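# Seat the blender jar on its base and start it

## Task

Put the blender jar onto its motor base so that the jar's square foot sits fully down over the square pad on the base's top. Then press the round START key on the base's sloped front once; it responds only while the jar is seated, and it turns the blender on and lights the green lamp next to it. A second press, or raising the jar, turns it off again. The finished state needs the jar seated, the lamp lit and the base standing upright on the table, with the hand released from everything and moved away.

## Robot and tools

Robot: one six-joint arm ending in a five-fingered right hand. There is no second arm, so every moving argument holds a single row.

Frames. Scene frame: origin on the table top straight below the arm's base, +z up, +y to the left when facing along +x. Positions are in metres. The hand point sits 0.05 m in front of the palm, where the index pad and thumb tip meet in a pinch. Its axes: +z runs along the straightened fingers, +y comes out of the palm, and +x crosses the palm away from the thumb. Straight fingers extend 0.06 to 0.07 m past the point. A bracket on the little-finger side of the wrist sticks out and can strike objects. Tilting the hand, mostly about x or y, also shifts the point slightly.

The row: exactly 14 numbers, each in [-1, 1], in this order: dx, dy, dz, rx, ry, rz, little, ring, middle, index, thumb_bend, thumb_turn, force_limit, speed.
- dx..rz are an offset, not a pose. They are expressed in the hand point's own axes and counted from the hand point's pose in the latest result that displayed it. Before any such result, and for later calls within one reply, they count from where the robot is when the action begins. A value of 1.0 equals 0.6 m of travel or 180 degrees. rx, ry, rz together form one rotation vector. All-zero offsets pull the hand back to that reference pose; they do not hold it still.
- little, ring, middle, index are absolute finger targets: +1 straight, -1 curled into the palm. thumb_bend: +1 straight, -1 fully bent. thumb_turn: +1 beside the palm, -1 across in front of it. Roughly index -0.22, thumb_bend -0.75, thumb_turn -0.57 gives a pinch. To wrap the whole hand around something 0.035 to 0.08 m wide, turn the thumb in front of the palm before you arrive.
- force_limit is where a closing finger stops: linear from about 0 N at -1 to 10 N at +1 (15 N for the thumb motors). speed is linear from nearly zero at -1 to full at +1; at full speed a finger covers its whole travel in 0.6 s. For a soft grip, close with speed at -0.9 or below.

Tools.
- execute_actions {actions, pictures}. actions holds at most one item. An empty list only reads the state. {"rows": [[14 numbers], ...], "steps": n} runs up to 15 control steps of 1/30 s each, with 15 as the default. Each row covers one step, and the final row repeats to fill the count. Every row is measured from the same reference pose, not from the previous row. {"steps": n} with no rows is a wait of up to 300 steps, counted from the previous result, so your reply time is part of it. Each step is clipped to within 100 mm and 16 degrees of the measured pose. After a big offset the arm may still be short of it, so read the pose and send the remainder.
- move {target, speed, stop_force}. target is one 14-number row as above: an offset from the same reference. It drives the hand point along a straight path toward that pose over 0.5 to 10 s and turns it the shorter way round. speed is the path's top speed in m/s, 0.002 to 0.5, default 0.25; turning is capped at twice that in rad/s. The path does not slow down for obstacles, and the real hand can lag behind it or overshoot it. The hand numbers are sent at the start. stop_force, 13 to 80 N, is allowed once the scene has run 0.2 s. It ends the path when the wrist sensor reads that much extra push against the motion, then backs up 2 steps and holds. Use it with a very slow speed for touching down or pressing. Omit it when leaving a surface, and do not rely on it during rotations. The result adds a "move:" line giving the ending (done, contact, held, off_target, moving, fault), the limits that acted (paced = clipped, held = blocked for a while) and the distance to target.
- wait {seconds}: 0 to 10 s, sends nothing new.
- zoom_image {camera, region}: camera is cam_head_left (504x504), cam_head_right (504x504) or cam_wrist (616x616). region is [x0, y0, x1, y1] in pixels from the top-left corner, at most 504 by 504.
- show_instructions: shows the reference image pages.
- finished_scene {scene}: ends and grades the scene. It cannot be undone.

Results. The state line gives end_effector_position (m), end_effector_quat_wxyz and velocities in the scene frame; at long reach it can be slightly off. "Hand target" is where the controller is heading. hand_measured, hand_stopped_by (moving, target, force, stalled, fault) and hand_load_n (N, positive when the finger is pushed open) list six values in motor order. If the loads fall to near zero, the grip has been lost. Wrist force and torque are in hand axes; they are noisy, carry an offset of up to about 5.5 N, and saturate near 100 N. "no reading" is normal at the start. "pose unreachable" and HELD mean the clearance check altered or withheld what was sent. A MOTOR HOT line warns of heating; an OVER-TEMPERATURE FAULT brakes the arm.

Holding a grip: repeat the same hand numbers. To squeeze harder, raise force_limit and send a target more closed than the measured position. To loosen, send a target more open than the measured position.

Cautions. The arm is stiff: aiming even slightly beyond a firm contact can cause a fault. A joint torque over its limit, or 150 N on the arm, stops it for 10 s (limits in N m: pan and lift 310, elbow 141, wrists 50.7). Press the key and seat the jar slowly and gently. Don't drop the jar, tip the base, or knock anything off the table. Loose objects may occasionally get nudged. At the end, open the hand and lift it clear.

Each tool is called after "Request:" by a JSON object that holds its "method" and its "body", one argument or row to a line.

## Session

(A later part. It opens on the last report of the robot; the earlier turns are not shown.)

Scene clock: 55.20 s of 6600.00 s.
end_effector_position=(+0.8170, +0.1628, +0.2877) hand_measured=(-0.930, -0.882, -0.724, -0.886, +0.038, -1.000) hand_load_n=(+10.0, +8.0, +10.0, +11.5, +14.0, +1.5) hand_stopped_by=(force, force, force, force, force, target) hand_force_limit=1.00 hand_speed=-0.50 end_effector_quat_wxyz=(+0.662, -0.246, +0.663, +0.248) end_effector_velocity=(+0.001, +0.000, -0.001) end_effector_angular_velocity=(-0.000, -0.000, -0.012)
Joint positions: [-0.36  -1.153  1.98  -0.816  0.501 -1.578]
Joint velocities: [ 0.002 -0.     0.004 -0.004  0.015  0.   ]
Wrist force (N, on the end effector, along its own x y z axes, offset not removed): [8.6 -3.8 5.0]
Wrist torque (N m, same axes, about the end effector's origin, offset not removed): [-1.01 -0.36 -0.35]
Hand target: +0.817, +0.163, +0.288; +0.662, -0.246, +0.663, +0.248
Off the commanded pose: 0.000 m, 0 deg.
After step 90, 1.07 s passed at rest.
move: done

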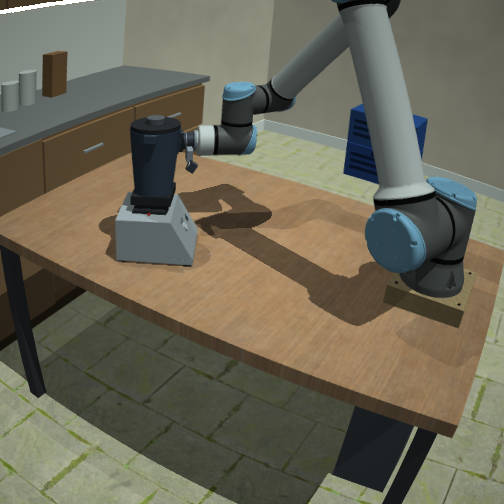

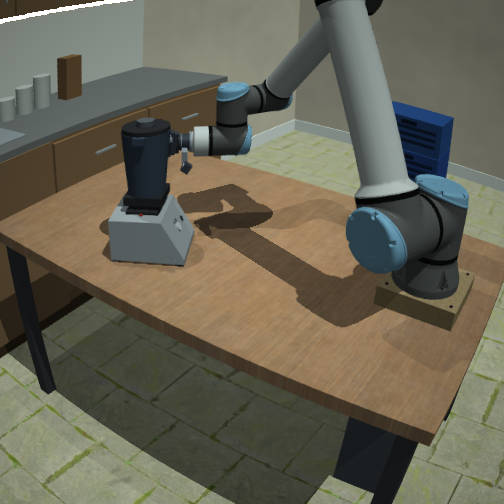

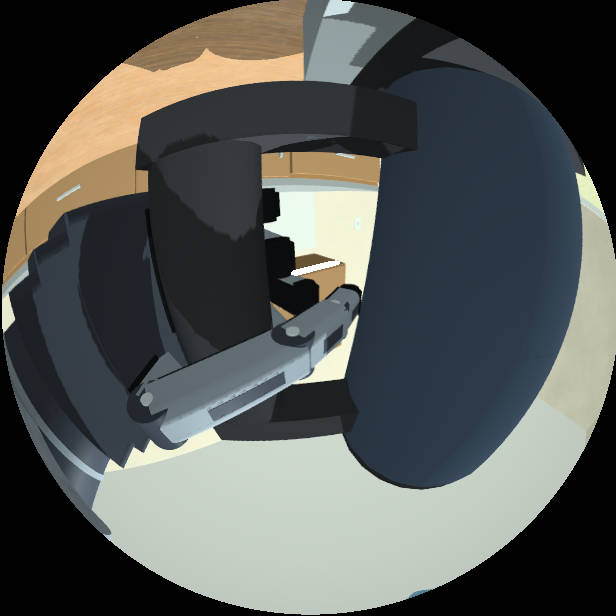

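Request:
{"method": "move", "body": {
  "target": [0.013,0.008,0.014,-0.011,0,0,-1,-1,-1,-1,-1,-1,1,-0.5],
  "speed": 0.03
}}

Request:
{"method": "zoom_image", "body": {
  "camera": "cam_head_left",
  "region": [95, 150, 215, 250]
}}

Request:
{"method": "move", "body": {
  "target": [0.04,0,0,0,0,0,-1,-1,-1,-1,-1,-1,1,-0.5],
  "speed": 0.012,
  "stop_force": 13
}}

Request:
{"method": "zoom_image", "body": {
  "camera": "cam_head_left",
  "region": [95, 150, 215, 250]
}}

Request:
{"method": "zoom_image", "body": {
  "camera": "cam_wrist",
  "region": [260, 0, 460, 110]
}}

Scene clock: 64.03 s of 6600.00 s.
end_effector_position=(+0.8201, +0.1719, +0.2800) hand_measured=(-0.930, -0.882, -0.724, -0.886, +0.038, -1.000) hand_load_n=(+10.0, +8.0, +10.0, +11.5, +14.0, +1.5) hand_stopped_by=(force, force, force, force, force, target) hand_force_limit=1.00 hand_speed=-0.50 end_effector_quat_wxyz=(+0.658, -0.258, +0.659, +0.260) end_effector_velocity=(+0.001, +0.001, -0.001) end_effector_angular_velocity=(-0.000, -0.000, +0.003)
Joint positions: [-0.349 -1.13   1.962 -0.821  0.478 -1.578]
Joint velocities: [ 0.002  0.003 -0.002 -0.    -0.002 -0.001]
Wrist force (N, on the end effector, along its own x y z axes, offset not removed): [3.3 -5.6 -2.9]
Wrist torque (N m, same axes, about the end effector's origin, offset not removed): [-0.73 0.76 -0.88]
Hand target: +0.820, +0.172, +0.280; +0.658, -0.258, +0.659, +0.260
Off the commanded pose: 0.000 m, 0 deg.
After step 90, 4.93 s passed at rest.
move: done

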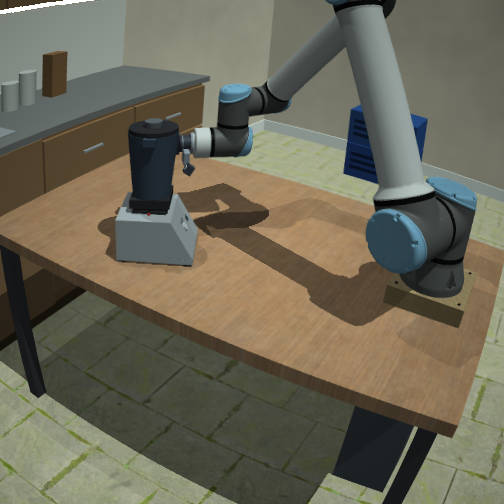

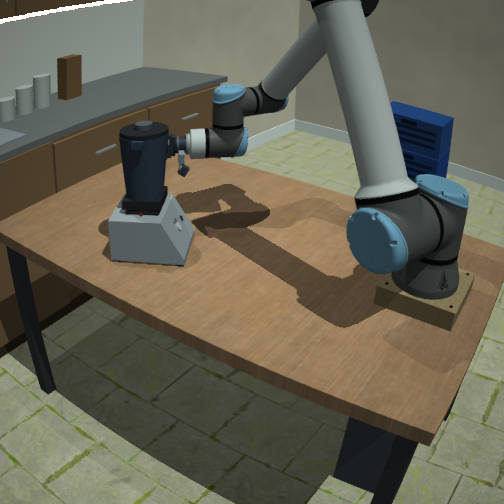

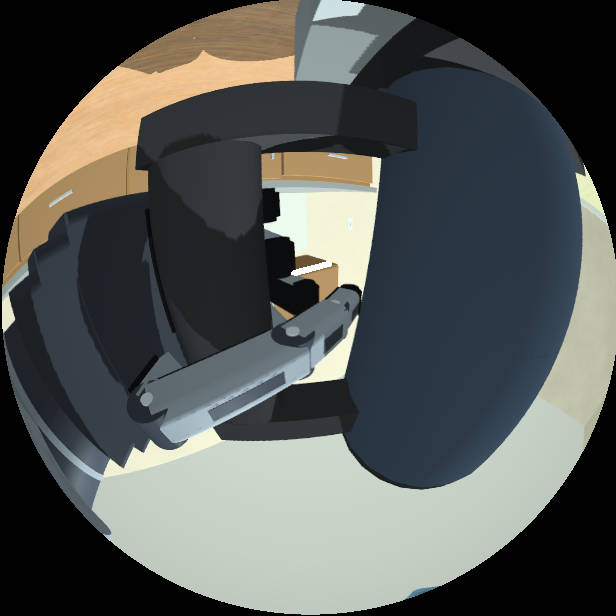

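Region (95, 150, 215, 250) of cam_head_left's 504x504 image, scaled by 4.200, with more detail than that image has.

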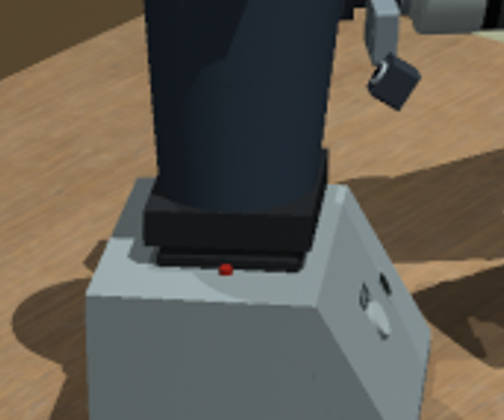

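Scene clock: 64.80 s of 6600.00 s.
end_effector_position=(+0.8201, +0.1719, +0.2754) hand_measured=(-0.930, -0.882, -0.724, -0.886, +0.038, -1.000) hand_load_n=(+10.0, +9.0, +10.0, +10.0, +13.0, +4.0) hand_stopped_by=(force, force, force, force, force, target) hand_force_limit=1.00 hand_speed=-0.50 end_effector_quat_wxyz=(+0.658, -0.258, +0.659, +0.260) end_effector_velocity=(-0.000, -0.000, +0.003) end_effector_angular_velocity=(+0.001, +0.003, -0.001)
Joint positions: [-0.349 -1.124  1.964 -0.829  0.478 -1.578]
Joint velocities: [ 0.    -0.005 -0.001  0.008  0.001  0.001]
Wrist force (N, on the end effector, along its own x y z axes, offset not removed): [-10.5 -12.2 1.3]
Wrist torque (N m, same axes, about the end effector's origin, offset not removed): [-0.60 -0.27 1.25]
Hand target: +0.820, +0.172, +0.276; +0.658, -0.258, +0.659, +0.260
Off the commanded pose: 0.019 m, 0 deg.
move: contact

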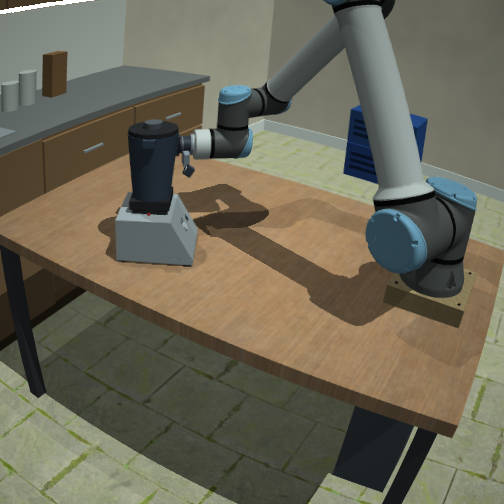

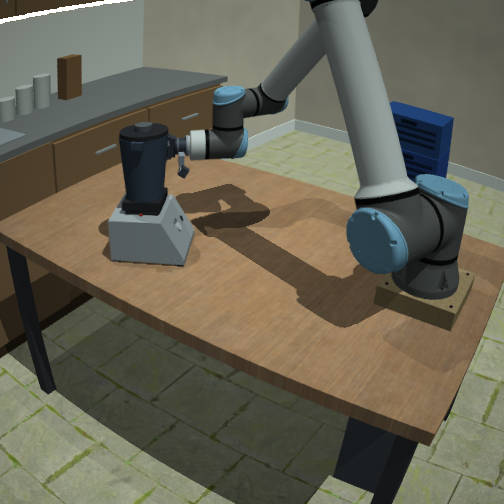

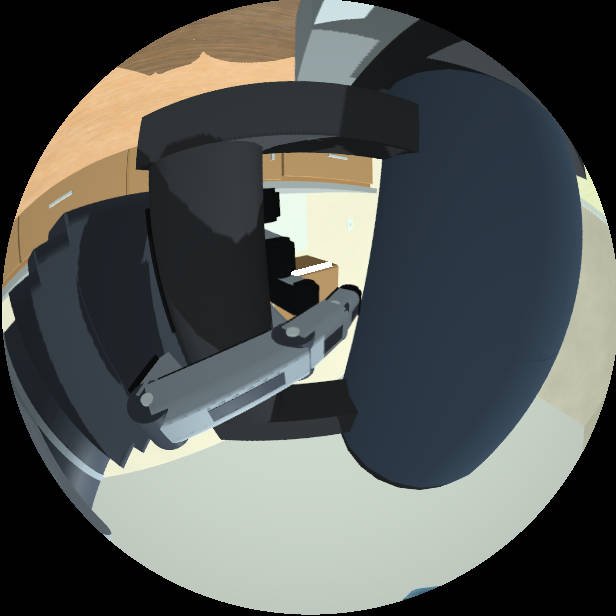

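Region (95, 150, 215, 250) of cam_head_left's 504x504 image, scaled by 4.200, with more detail than that image has.

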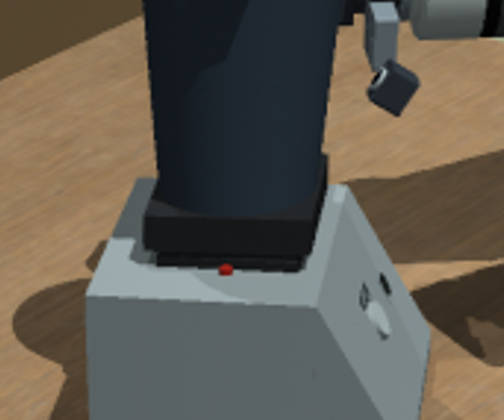

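Region (260, 0, 460, 110) of cam_wrist's 616x616 image, scaled by 2.520, with more detail than that image has; it fills the top 277 rows of this view, and the rest is white.

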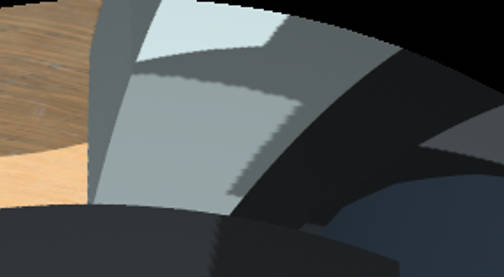

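Request:
{"method": "move", "body": {
  "target": [-0.006,0.012,0.001,0,0,0,-1,-1,-1,-1,-1,-1,1,-0.5],
  "speed": 0.02
}}

Request:
{"method": "move", "body": {
  "target": [0.04,0,0,0,0,0,-1,-1,-1,-1,-1,-1,1,-0.5],
  "speed": 0.012,
  "stop_force": 13
}}

Request:
{"method": "zoom_image", "body": {
  "camera": "cam_head_left",
  "region": [95, 150, 215, 250]
}}

Request:
{"method": "zoom_image", "body": {
  "camera": "cam_wrist",
  "region": [260, 0, 460, 110]
}}

Scene clock: 69.93 s of 6600.00 s.
end_effector_position=(+0.8158, +0.1774, +0.2789) hand_measured=(-0.930, -0.882, -0.724, -0.886, +0.038, -1.000) hand_load_n=(+7.5, +7.0, +10.0, +10.5, +13.5, +2.0) hand_stopped_by=(force, force, force, force, force, target) hand_force_limit=1.00 hand_speed=-0.50 end_effector_quat_wxyz=(+0.658, -0.258, +0.659, +0.260) end_effector_velocity=(-0.000, +0.001, +0.000) end_effector_angular_velocity=(+0.001, +0.001, -0.000)
Joint positions: [-0.343 -1.134  1.972 -0.827  0.484 -1.578]
Joint velocities: [ 0.001 -0.001  0.001  0.     0.002  0.001]
Wrist force (N, on the end effector, along its own x y z axes, offset not removed): [7.7 -3.2 -2.2]
Wrist torque (N m, same axes, about the end effector's origin, offset not removed): [-0.46 -0.18 -0.31]
Hand target: +0.816, +0.178, +0.279; +0.658, -0.258, +0.659, +0.260
Off the commanded pose: 0.000 m, 0 deg.
After step 90, 1.40 s passed at rest.
move: done

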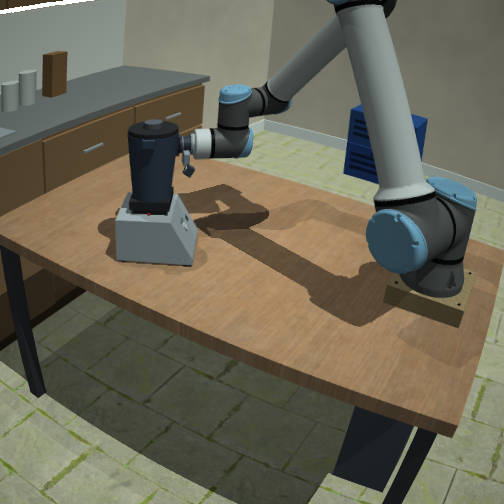

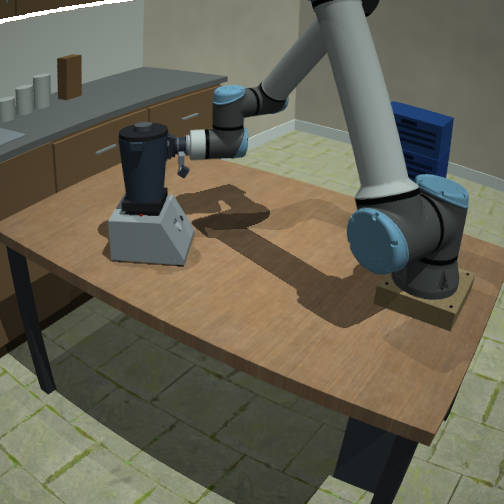

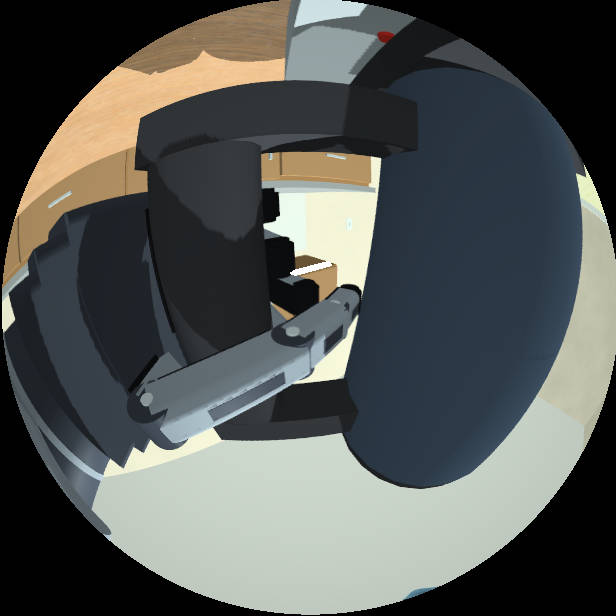

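Scene clock: 71.47 s of 6600.00 s.
end_effector_position=(+0.8157, +0.1774, +0.2651) hand_measured=(-0.930, -0.882, -0.724, -0.886, +0.038, -1.000) hand_load_n=(+8.5, +7.5, +10.0, +9.0, +14.0, +3.0) hand_stopped_by=(force, force, force, force, force, target) hand_force_limit=1.00 hand_speed=-0.50 end_effector_quat_wxyz=(+0.658, -0.258, +0.659, +0.260) end_effector_velocity=(-0.001, +0.000, +0.002) end_effector_angular_velocity=(+0.002, +0.005, -0.000)
Joint positions: [-0.344 -1.116  1.978 -0.851  0.484 -1.578]
Joint velocities: [ 0.    -0.004  0.001  0.009  0.001 -0.   ]
Wrist force (N, on the end effector, along its own x y z axes, offset not removed): [-10.7 -5.5 2.4]
Wrist torque (N m, same axes, about the end effector's origin, offset not removed): [-1.07 0.38 -0.39]
Hand target: +0.816, +0.177, +0.266; +0.658, -0.258, +0.659, +0.260
Off the commanded pose: 0.010 m, 0 deg.
move: contact

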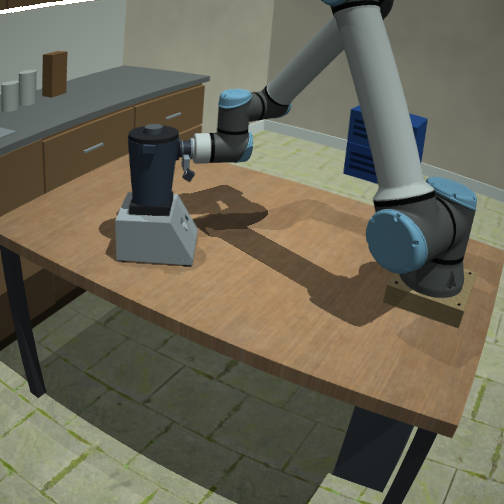

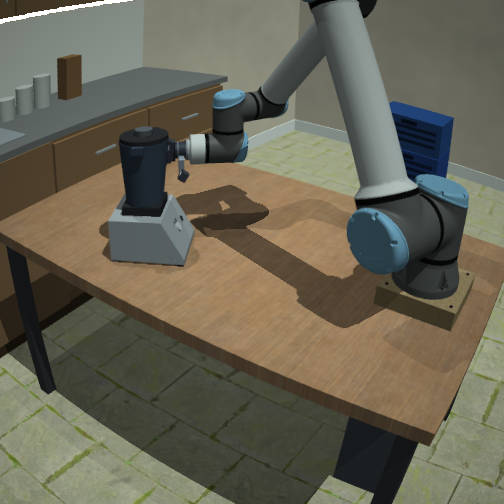

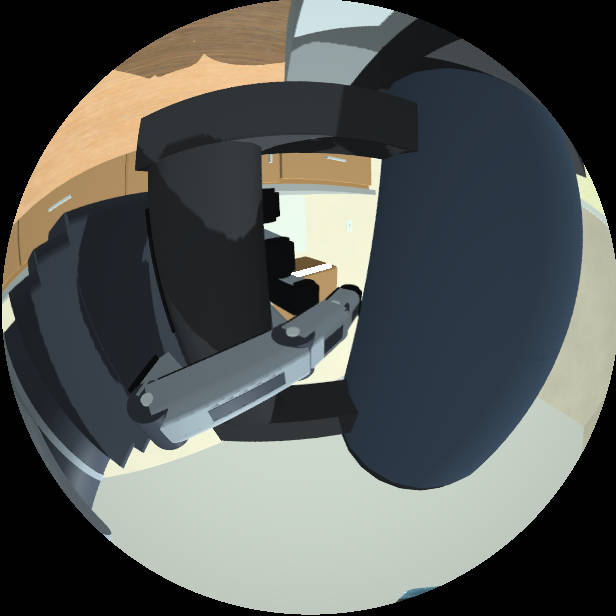

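Region (95, 150, 215, 250) of cam_head_left's 504x504 image, scaled by 4.200, with more detail than that image has.

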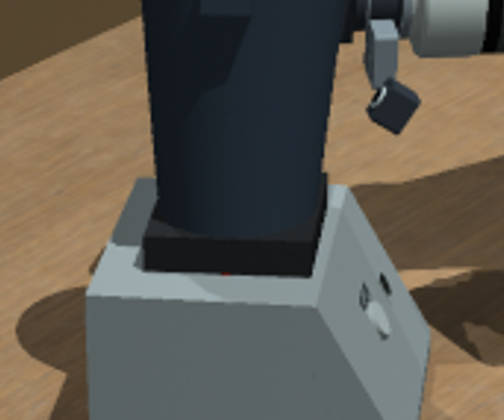

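Region (260, 0, 460, 110) of cam_wrist's 616x616 image, scaled by 2.520, with more detail than that image has; it fills the top 277 rows of this view, and the rest is white.

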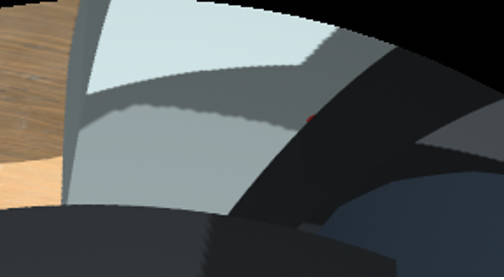

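Seated. Repeat the same relative sequence (dx reduced for height).

Request:
{"method": "move", "body": {
  "target": [0,0,0,0,0,0,1,1,1,1,0.0,-1,1,0]
}}

Request:
{"method": "move", "body": {
  "target": [0,-0.01,-0.25,0,0,0,1,1,1,1,0.0,-1,1,0],
  "speed": 0.1
}}

Request:
{"method": "move", "body": {
  "target": [0.145,0.245,-0.018,0.225,0.037,0.513,-1,-1,-1,1,-1,1,0,0],
  "speed": 0.2
}}

Request:
{"method": "move", "body": {
  "target": [0,0,0.04,0,0,0,-1,-1,-1,1,-1,1,0,0],
  "speed": 0.04,
  "stop_force": 13
}}

Request:
{"method": "zoom_image", "body": {
  "camera": "cam_head_left",
  "region": [145, 190, 235, 260]
}}

Request:
{"method": "zoom_image", "body": {
  "camera": "cam_head_right",
  "region": [145, 190, 235, 260]
}}

Scene clock: 77.87 s of 6600.00 s.
end_effector_position=(+0.8157, +0.1774, +0.2651) hand_measured=(+1.000, +1.000, -0.676, +1.000, +0.028, -1.000) hand_load_n=(+0.0, +0.0, -11.5, +0.0, +15.0, +4.5) hand_stopped_by=(target, target, stalled, target, force, target) hand_force_limit=1.00 hand_speed=0.00 end_effector_quat_wxyz=(+0.658, -0.258, +0.659, +0.260) end_effector_velocity=(-0.000, -0.000, -0.000) end_effector_angular_velocity=(+0.001, +0.001, +0.000)
Joint positions: [-0.344 -1.116  1.978 -0.851  0.484 -1.578]
Joint velocities: [-0.     0.001  0.     0.    -0.     0.   ]
Wrist force (N, on the end effector, along its own x y z axes, offset not removed): [0.1 -3.7 -1.4]
Wrist torque (N m, same axes, about the end effector's origin, offset not removed): [-0.67 -0.70 0.49]
Hand target: +0.816, +0.177, +0.265; +0.658, -0.258, +0.659, +0.260
Off the commanded pose: 0.000 m, 0 deg.
After step 90, 1.97 s passed at rest.
move: done

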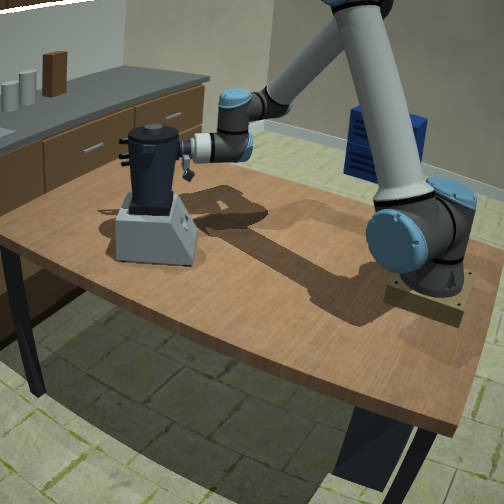

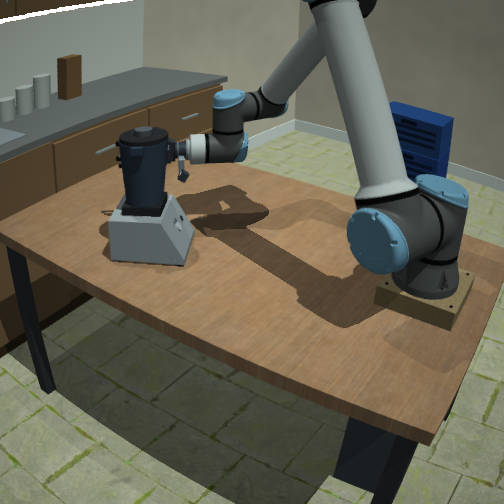

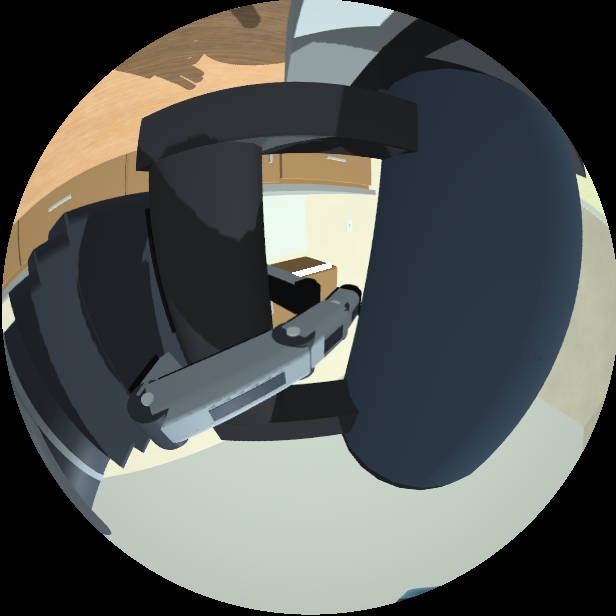

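Scene clock: 79.83 s of 6600.00 s.
end_effector_position=(+0.7100, +0.0711, +0.2651) hand_measured=(+1.000, +1.000, -0.676, +1.000, +0.028, -1.000) hand_load_n=(+0.0, +0.0, -10.5, +0.0, +14.0, +3.0) hand_stopped_by=(target, target, stalled, target, force, target) hand_force_limit=1.00 hand_speed=0.00 end_effector_quat_wxyz=(+0.658, -0.258, +0.659, +0.260) end_effector_velocity=(-0.001, -0.002, +0.000) end_effector_angular_velocity=(-0.000, -0.001, -0.001)
Joint positions: [-0.583 -1.22   2.15  -0.908  0.245 -1.589]
Joint velocities: [-0.004 -0.001  0.001 -0.001 -0.003  0.   ]
Wrist force (N, on the end effector, along its own x y z axes, offset not removed): [-0.1 -2.2 0.4]
Wrist torque (N m, same axes, about the end effector's origin, offset not removed): [-0.34 0.18 0.27]
Hand target: +0.710, +0.071, +0.265; +0.658, -0.258, +0.659, +0.260
Off the commanded pose: 0.000 m, 0 deg.
move: done

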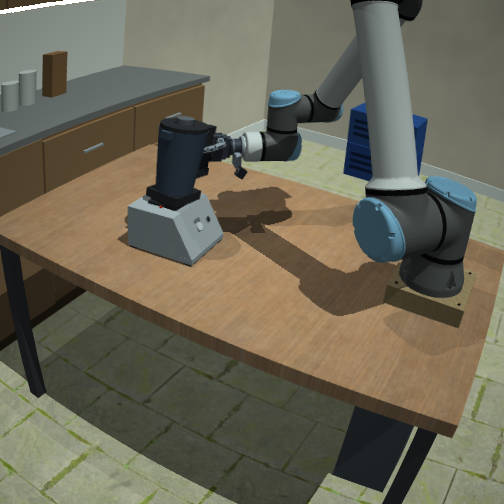

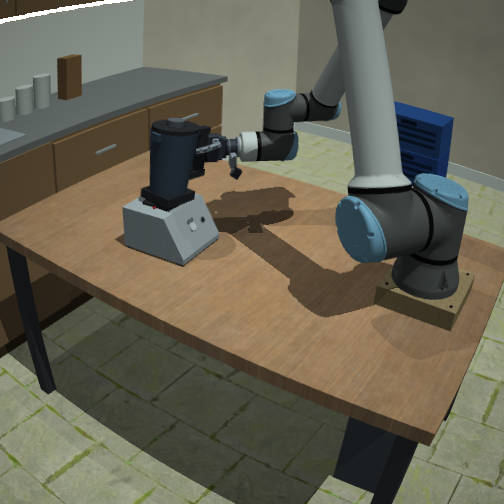

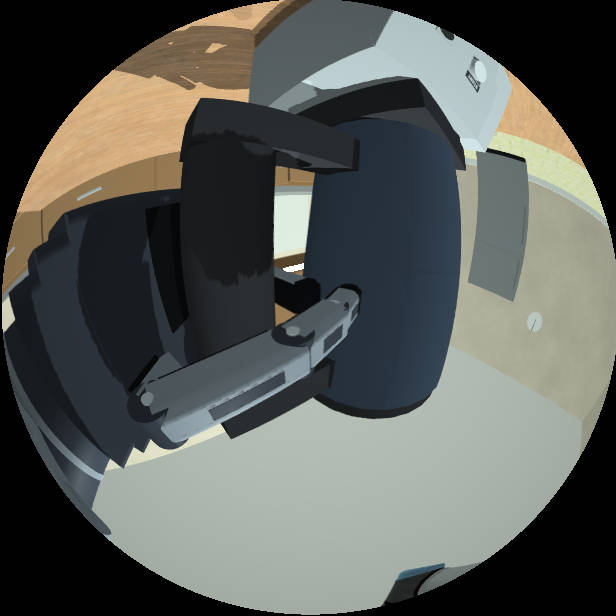

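Scene clock: 84.70 s of 6600.00 s.
end_effector_position=(+0.6021, +0.1718, +0.1789) hand_measured=(+0.178, +0.174, -0.448, +1.000, +0.026, +0.224) hand_load_n=(+0.0, +0.0, +19.0, +0.0, +6.0, -6.5) hand_stopped_by=(force, force, force, target, force, stalled) hand_force_limit=0.00 hand_speed=0.00 end_effector_quat_wxyz=(+0.281, +0.491, +0.714, +0.412) end_effector_velocity=(+0.001, +0.000, +0.000) end_effector_angular_velocity=(+0.006, +0.006, -0.005)
Joint positions: [-0.206 -1.432  2.443 -0.404  1.087 -0.312]
Joint velocities: [ 0.004 -0.001 -0.003  0.005  0.004  0.01 ]
Wrist force (N, on the end effector, along its own x y z axes, offset not removed): [-10.8 -3.0 -2.6]
Wrist torque (N m, same axes, about the end effector's origin, offset not removed): [-0.55 -2.22 1.38]
Hand target: +0.602, +0.172, +0.179; +0.281, +0.491, +0.714, +0.412
Off the commanded pose: 0.001 m, 0 deg.
move: done

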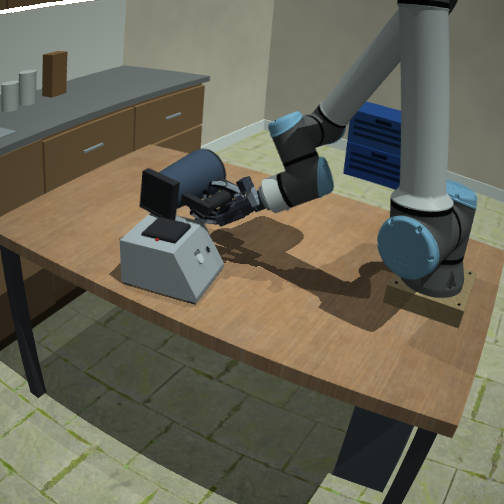

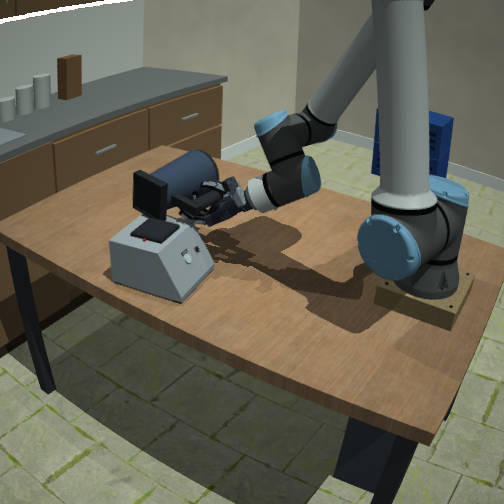

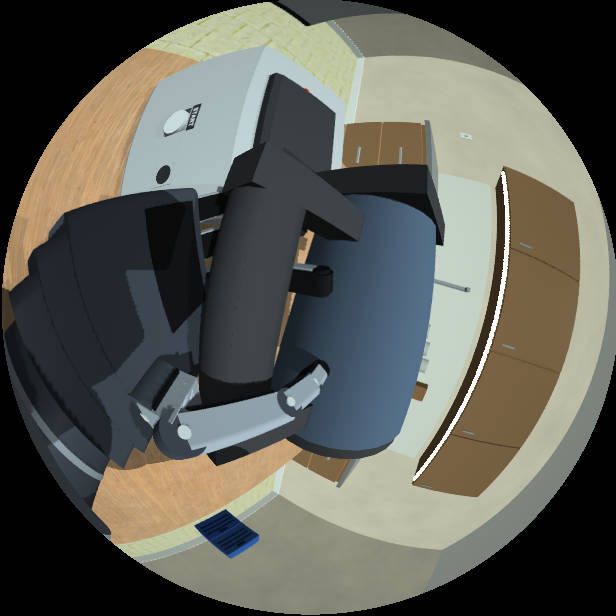

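Scene clock: 85.40 s of 6600.00 s.
end_effector_position=(+0.6063, +0.1735, +0.1761) hand_measured=(+0.178, +0.174, -0.450, +1.000, +0.026, +0.224) hand_load_n=(-2.0, +0.0, +8.0, +0.0, +5.5, -6.0) hand_stopped_by=(force, force, force, target, force, stalled) hand_force_limit=0.00 hand_speed=0.00 end_effector_quat_wxyz=(+0.281, +0.491, +0.714, +0.412) end_effector_velocity=(-0.001, -0.001, +0.002) end_effector_angular_velocity=(-0.000, -0.001, +0.000)
Joint positions: [-0.198 -1.42   2.436 -0.411  1.094 -0.307]
Joint velocities: [-0.004 -0.005  0.002  0.003 -0.003 -0.003]
Wrist force (N, on the end effector, along its own x y z axes, offset not removed): [0.5 -1.3 3.1]
Wrist torque (N m, same axes, about the end effector's origin, offset not removed): [-0.94 -1.24 1.22]
Hand target: +0.606, +0.173, +0.176; +0.281, +0.491, +0.714, +0.412
Off the commanded pose: 0.019 m, 0 deg.
move: contact

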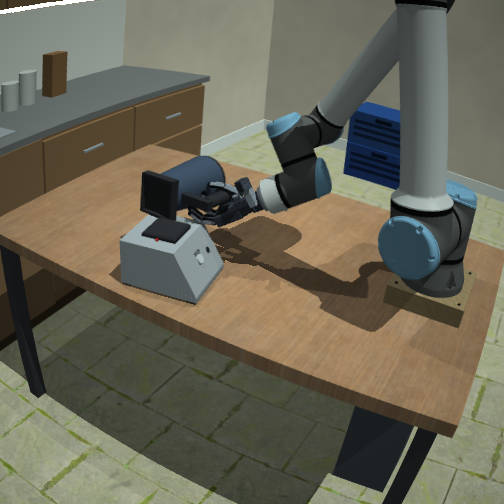

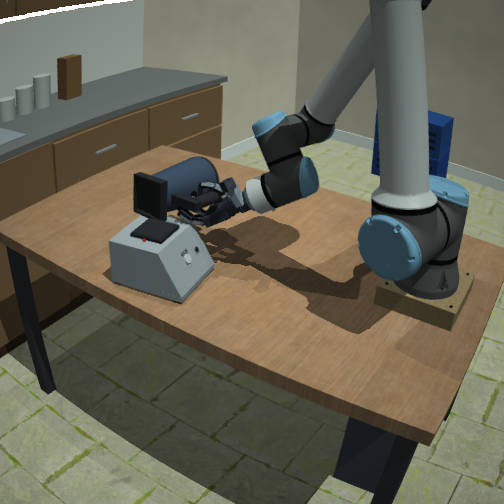

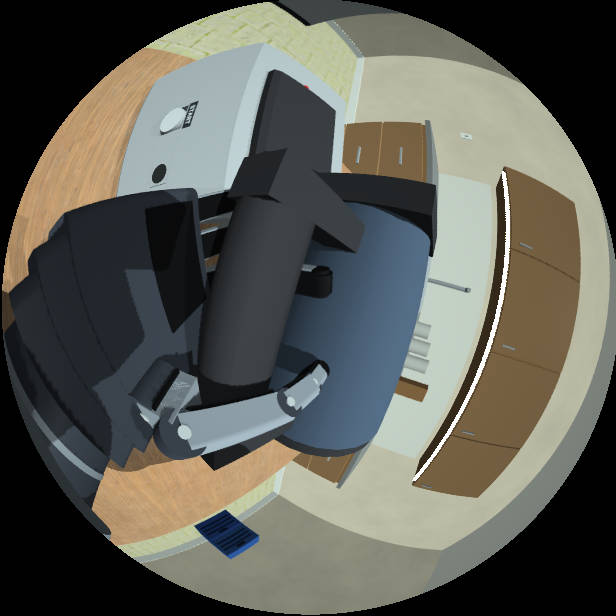

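Region (145, 190, 235, 260) of cam_head_left's 504x504 image, scaled by 5.600, with more detail than that image has.

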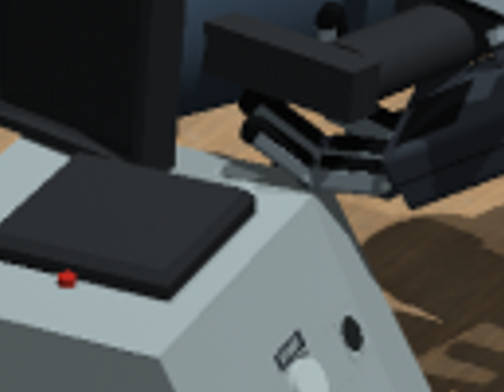

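Region (145, 190, 235, 260) of cam_head_right's 504x504 image, scaled by 5.600, with more detail than that image has.

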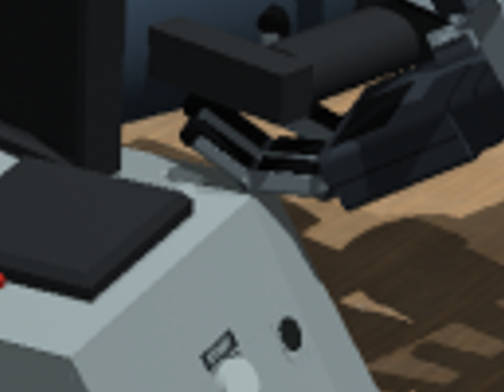

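Request:
{"method": "move", "body": {
  "target": [0,0,0,0,0,0,0.2,0.2,-0.95,1,0.03,-1,1,-0.5]
}}

Request:
{"method": "move", "body": {
  "target": [-0.25,0.22,-0.125,0,0,0,0.2,0.2,-0.95,1,0.03,-1,1,-0.5],
  "speed": 0.08
}}

Scene clock: 92.10 s of 6600.00 s.
end_effector_position=(+0.6063, +0.1735, +0.1761) hand_measured=(+0.198, +0.200, -0.458, +1.000, +0.030, -1.000) hand_load_n=(-5.5, +0.0, +4.5, +0.0, +0.0, +0.0) hand_stopped_by=(target, target, force, target, target, target) hand_force_limit=1.00 hand_speed=-0.50 end_effector_quat_wxyz=(+0.281, +0.491, +0.714, +0.412) end_effector_velocity=(+0.000, +0.000, +0.000) end_effector_angular_velocity=(+0.001, -0.000, +0.001)
Joint positions: [-0.198 -1.42   2.436 -0.411  1.094 -0.307]
Joint velocities: [ 0.     0.    -0.001  0.    -0.001  0.   ]
Wrist force (N, on the end effector, along its own x y z axes, offset not removed): [-4.4 13.7 -8.8]
Wrist torque (N m, same axes, about the end effector's origin, offset not removed): [0.51 0.36 1.42]
Hand target: +0.606, +0.174, +0.176; +0.281, +0.491, +0.714, +0.412
Off the commanded pose: 0.000 m, 0 deg.
After step 90, 1.70 s passed at rest.
move: done

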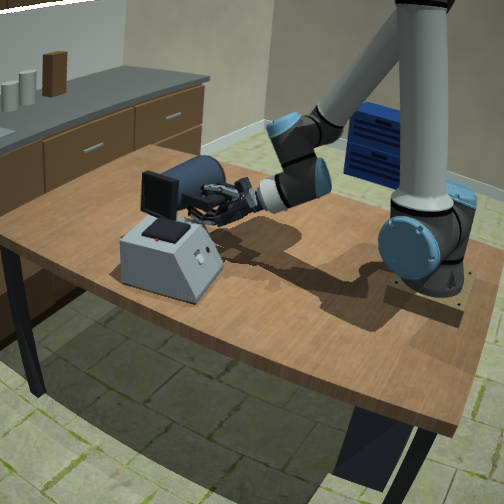

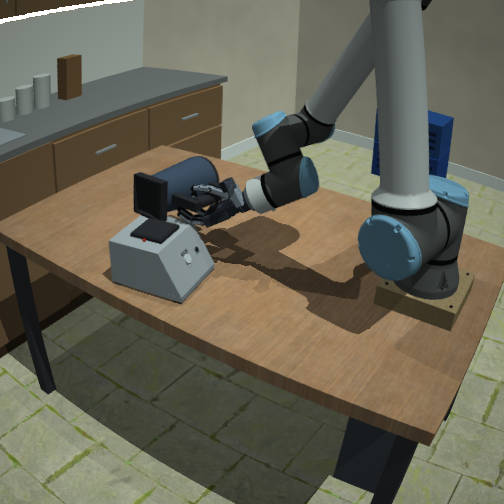

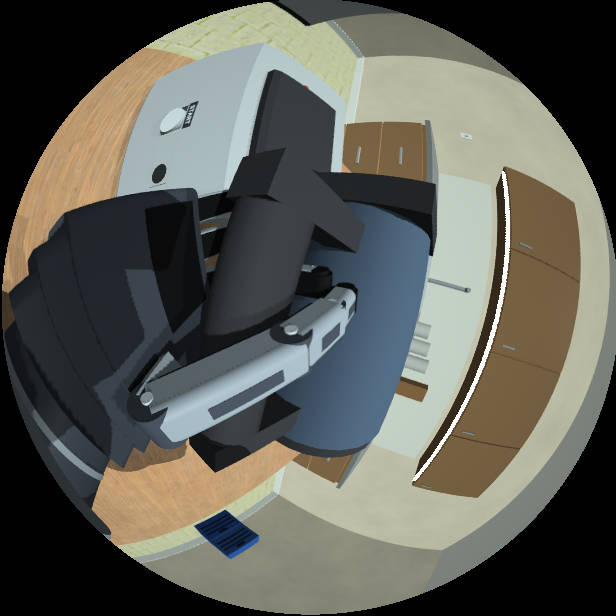

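Scene clock: 95.20 s of 6600.00 s.
end_effector_position=(+0.6618, +0.0337, +0.3274) hand_measured=(+0.200, +0.200, -0.458, +1.000, +0.030, -1.000) hand_load_n=(+0.0, +2.5, +4.5, +0.5, +0.0, +0.0) hand_stopped_by=(target, target, force, target, target, target) hand_force_limit=1.00 hand_speed=-0.50 end_effector_quat_wxyz=(+0.281, +0.491, +0.714, +0.412) end_effector_velocity=(+0.000, -0.001, +0.001) end_effector_angular_velocity=(-0.001, -0.000, -0.000)
Joint positions: [-0.52  -1.569  2.232  0.082  0.842 -0.551]
Joint velocities: [-0.002 -0.001 -0.002  0.004 -0.001 -0.003]
Wrist force (N, on the end effector, along its own x y z axes, offset not removed): [2.4 -13.2 4.8]
Wrist torque (N m, same axes, about the end effector's origin, offset not removed): [-0.58 -0.11 0.26]
Hand target: +0.662, +0.034, +0.328; +0.281, +0.491, +0.714, +0.412
Off the commanded pose: 0.000 m, 0 deg.
move: done

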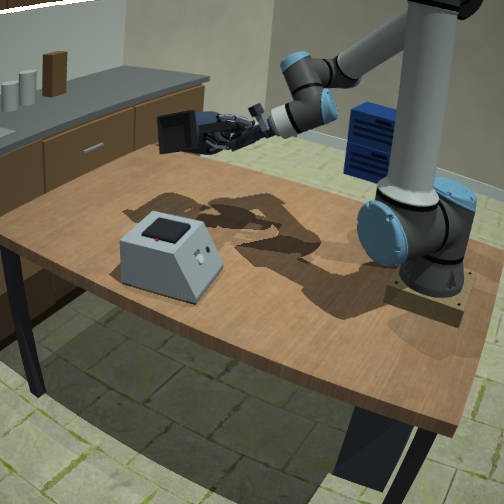

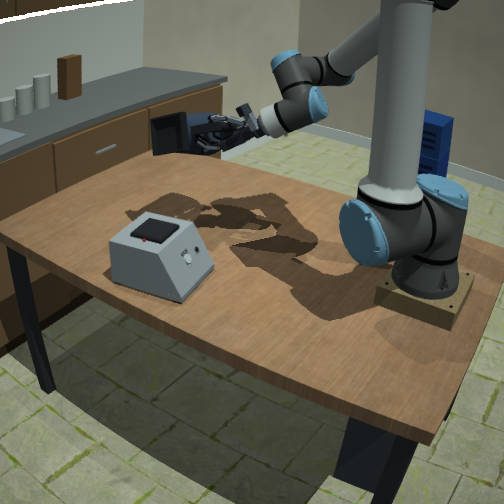

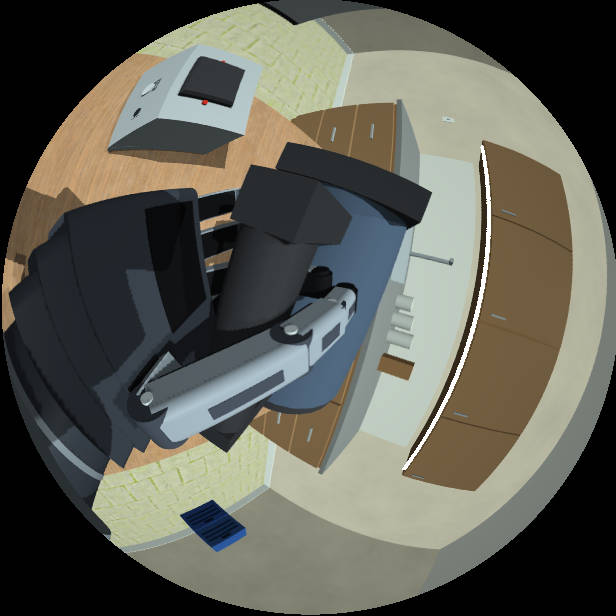

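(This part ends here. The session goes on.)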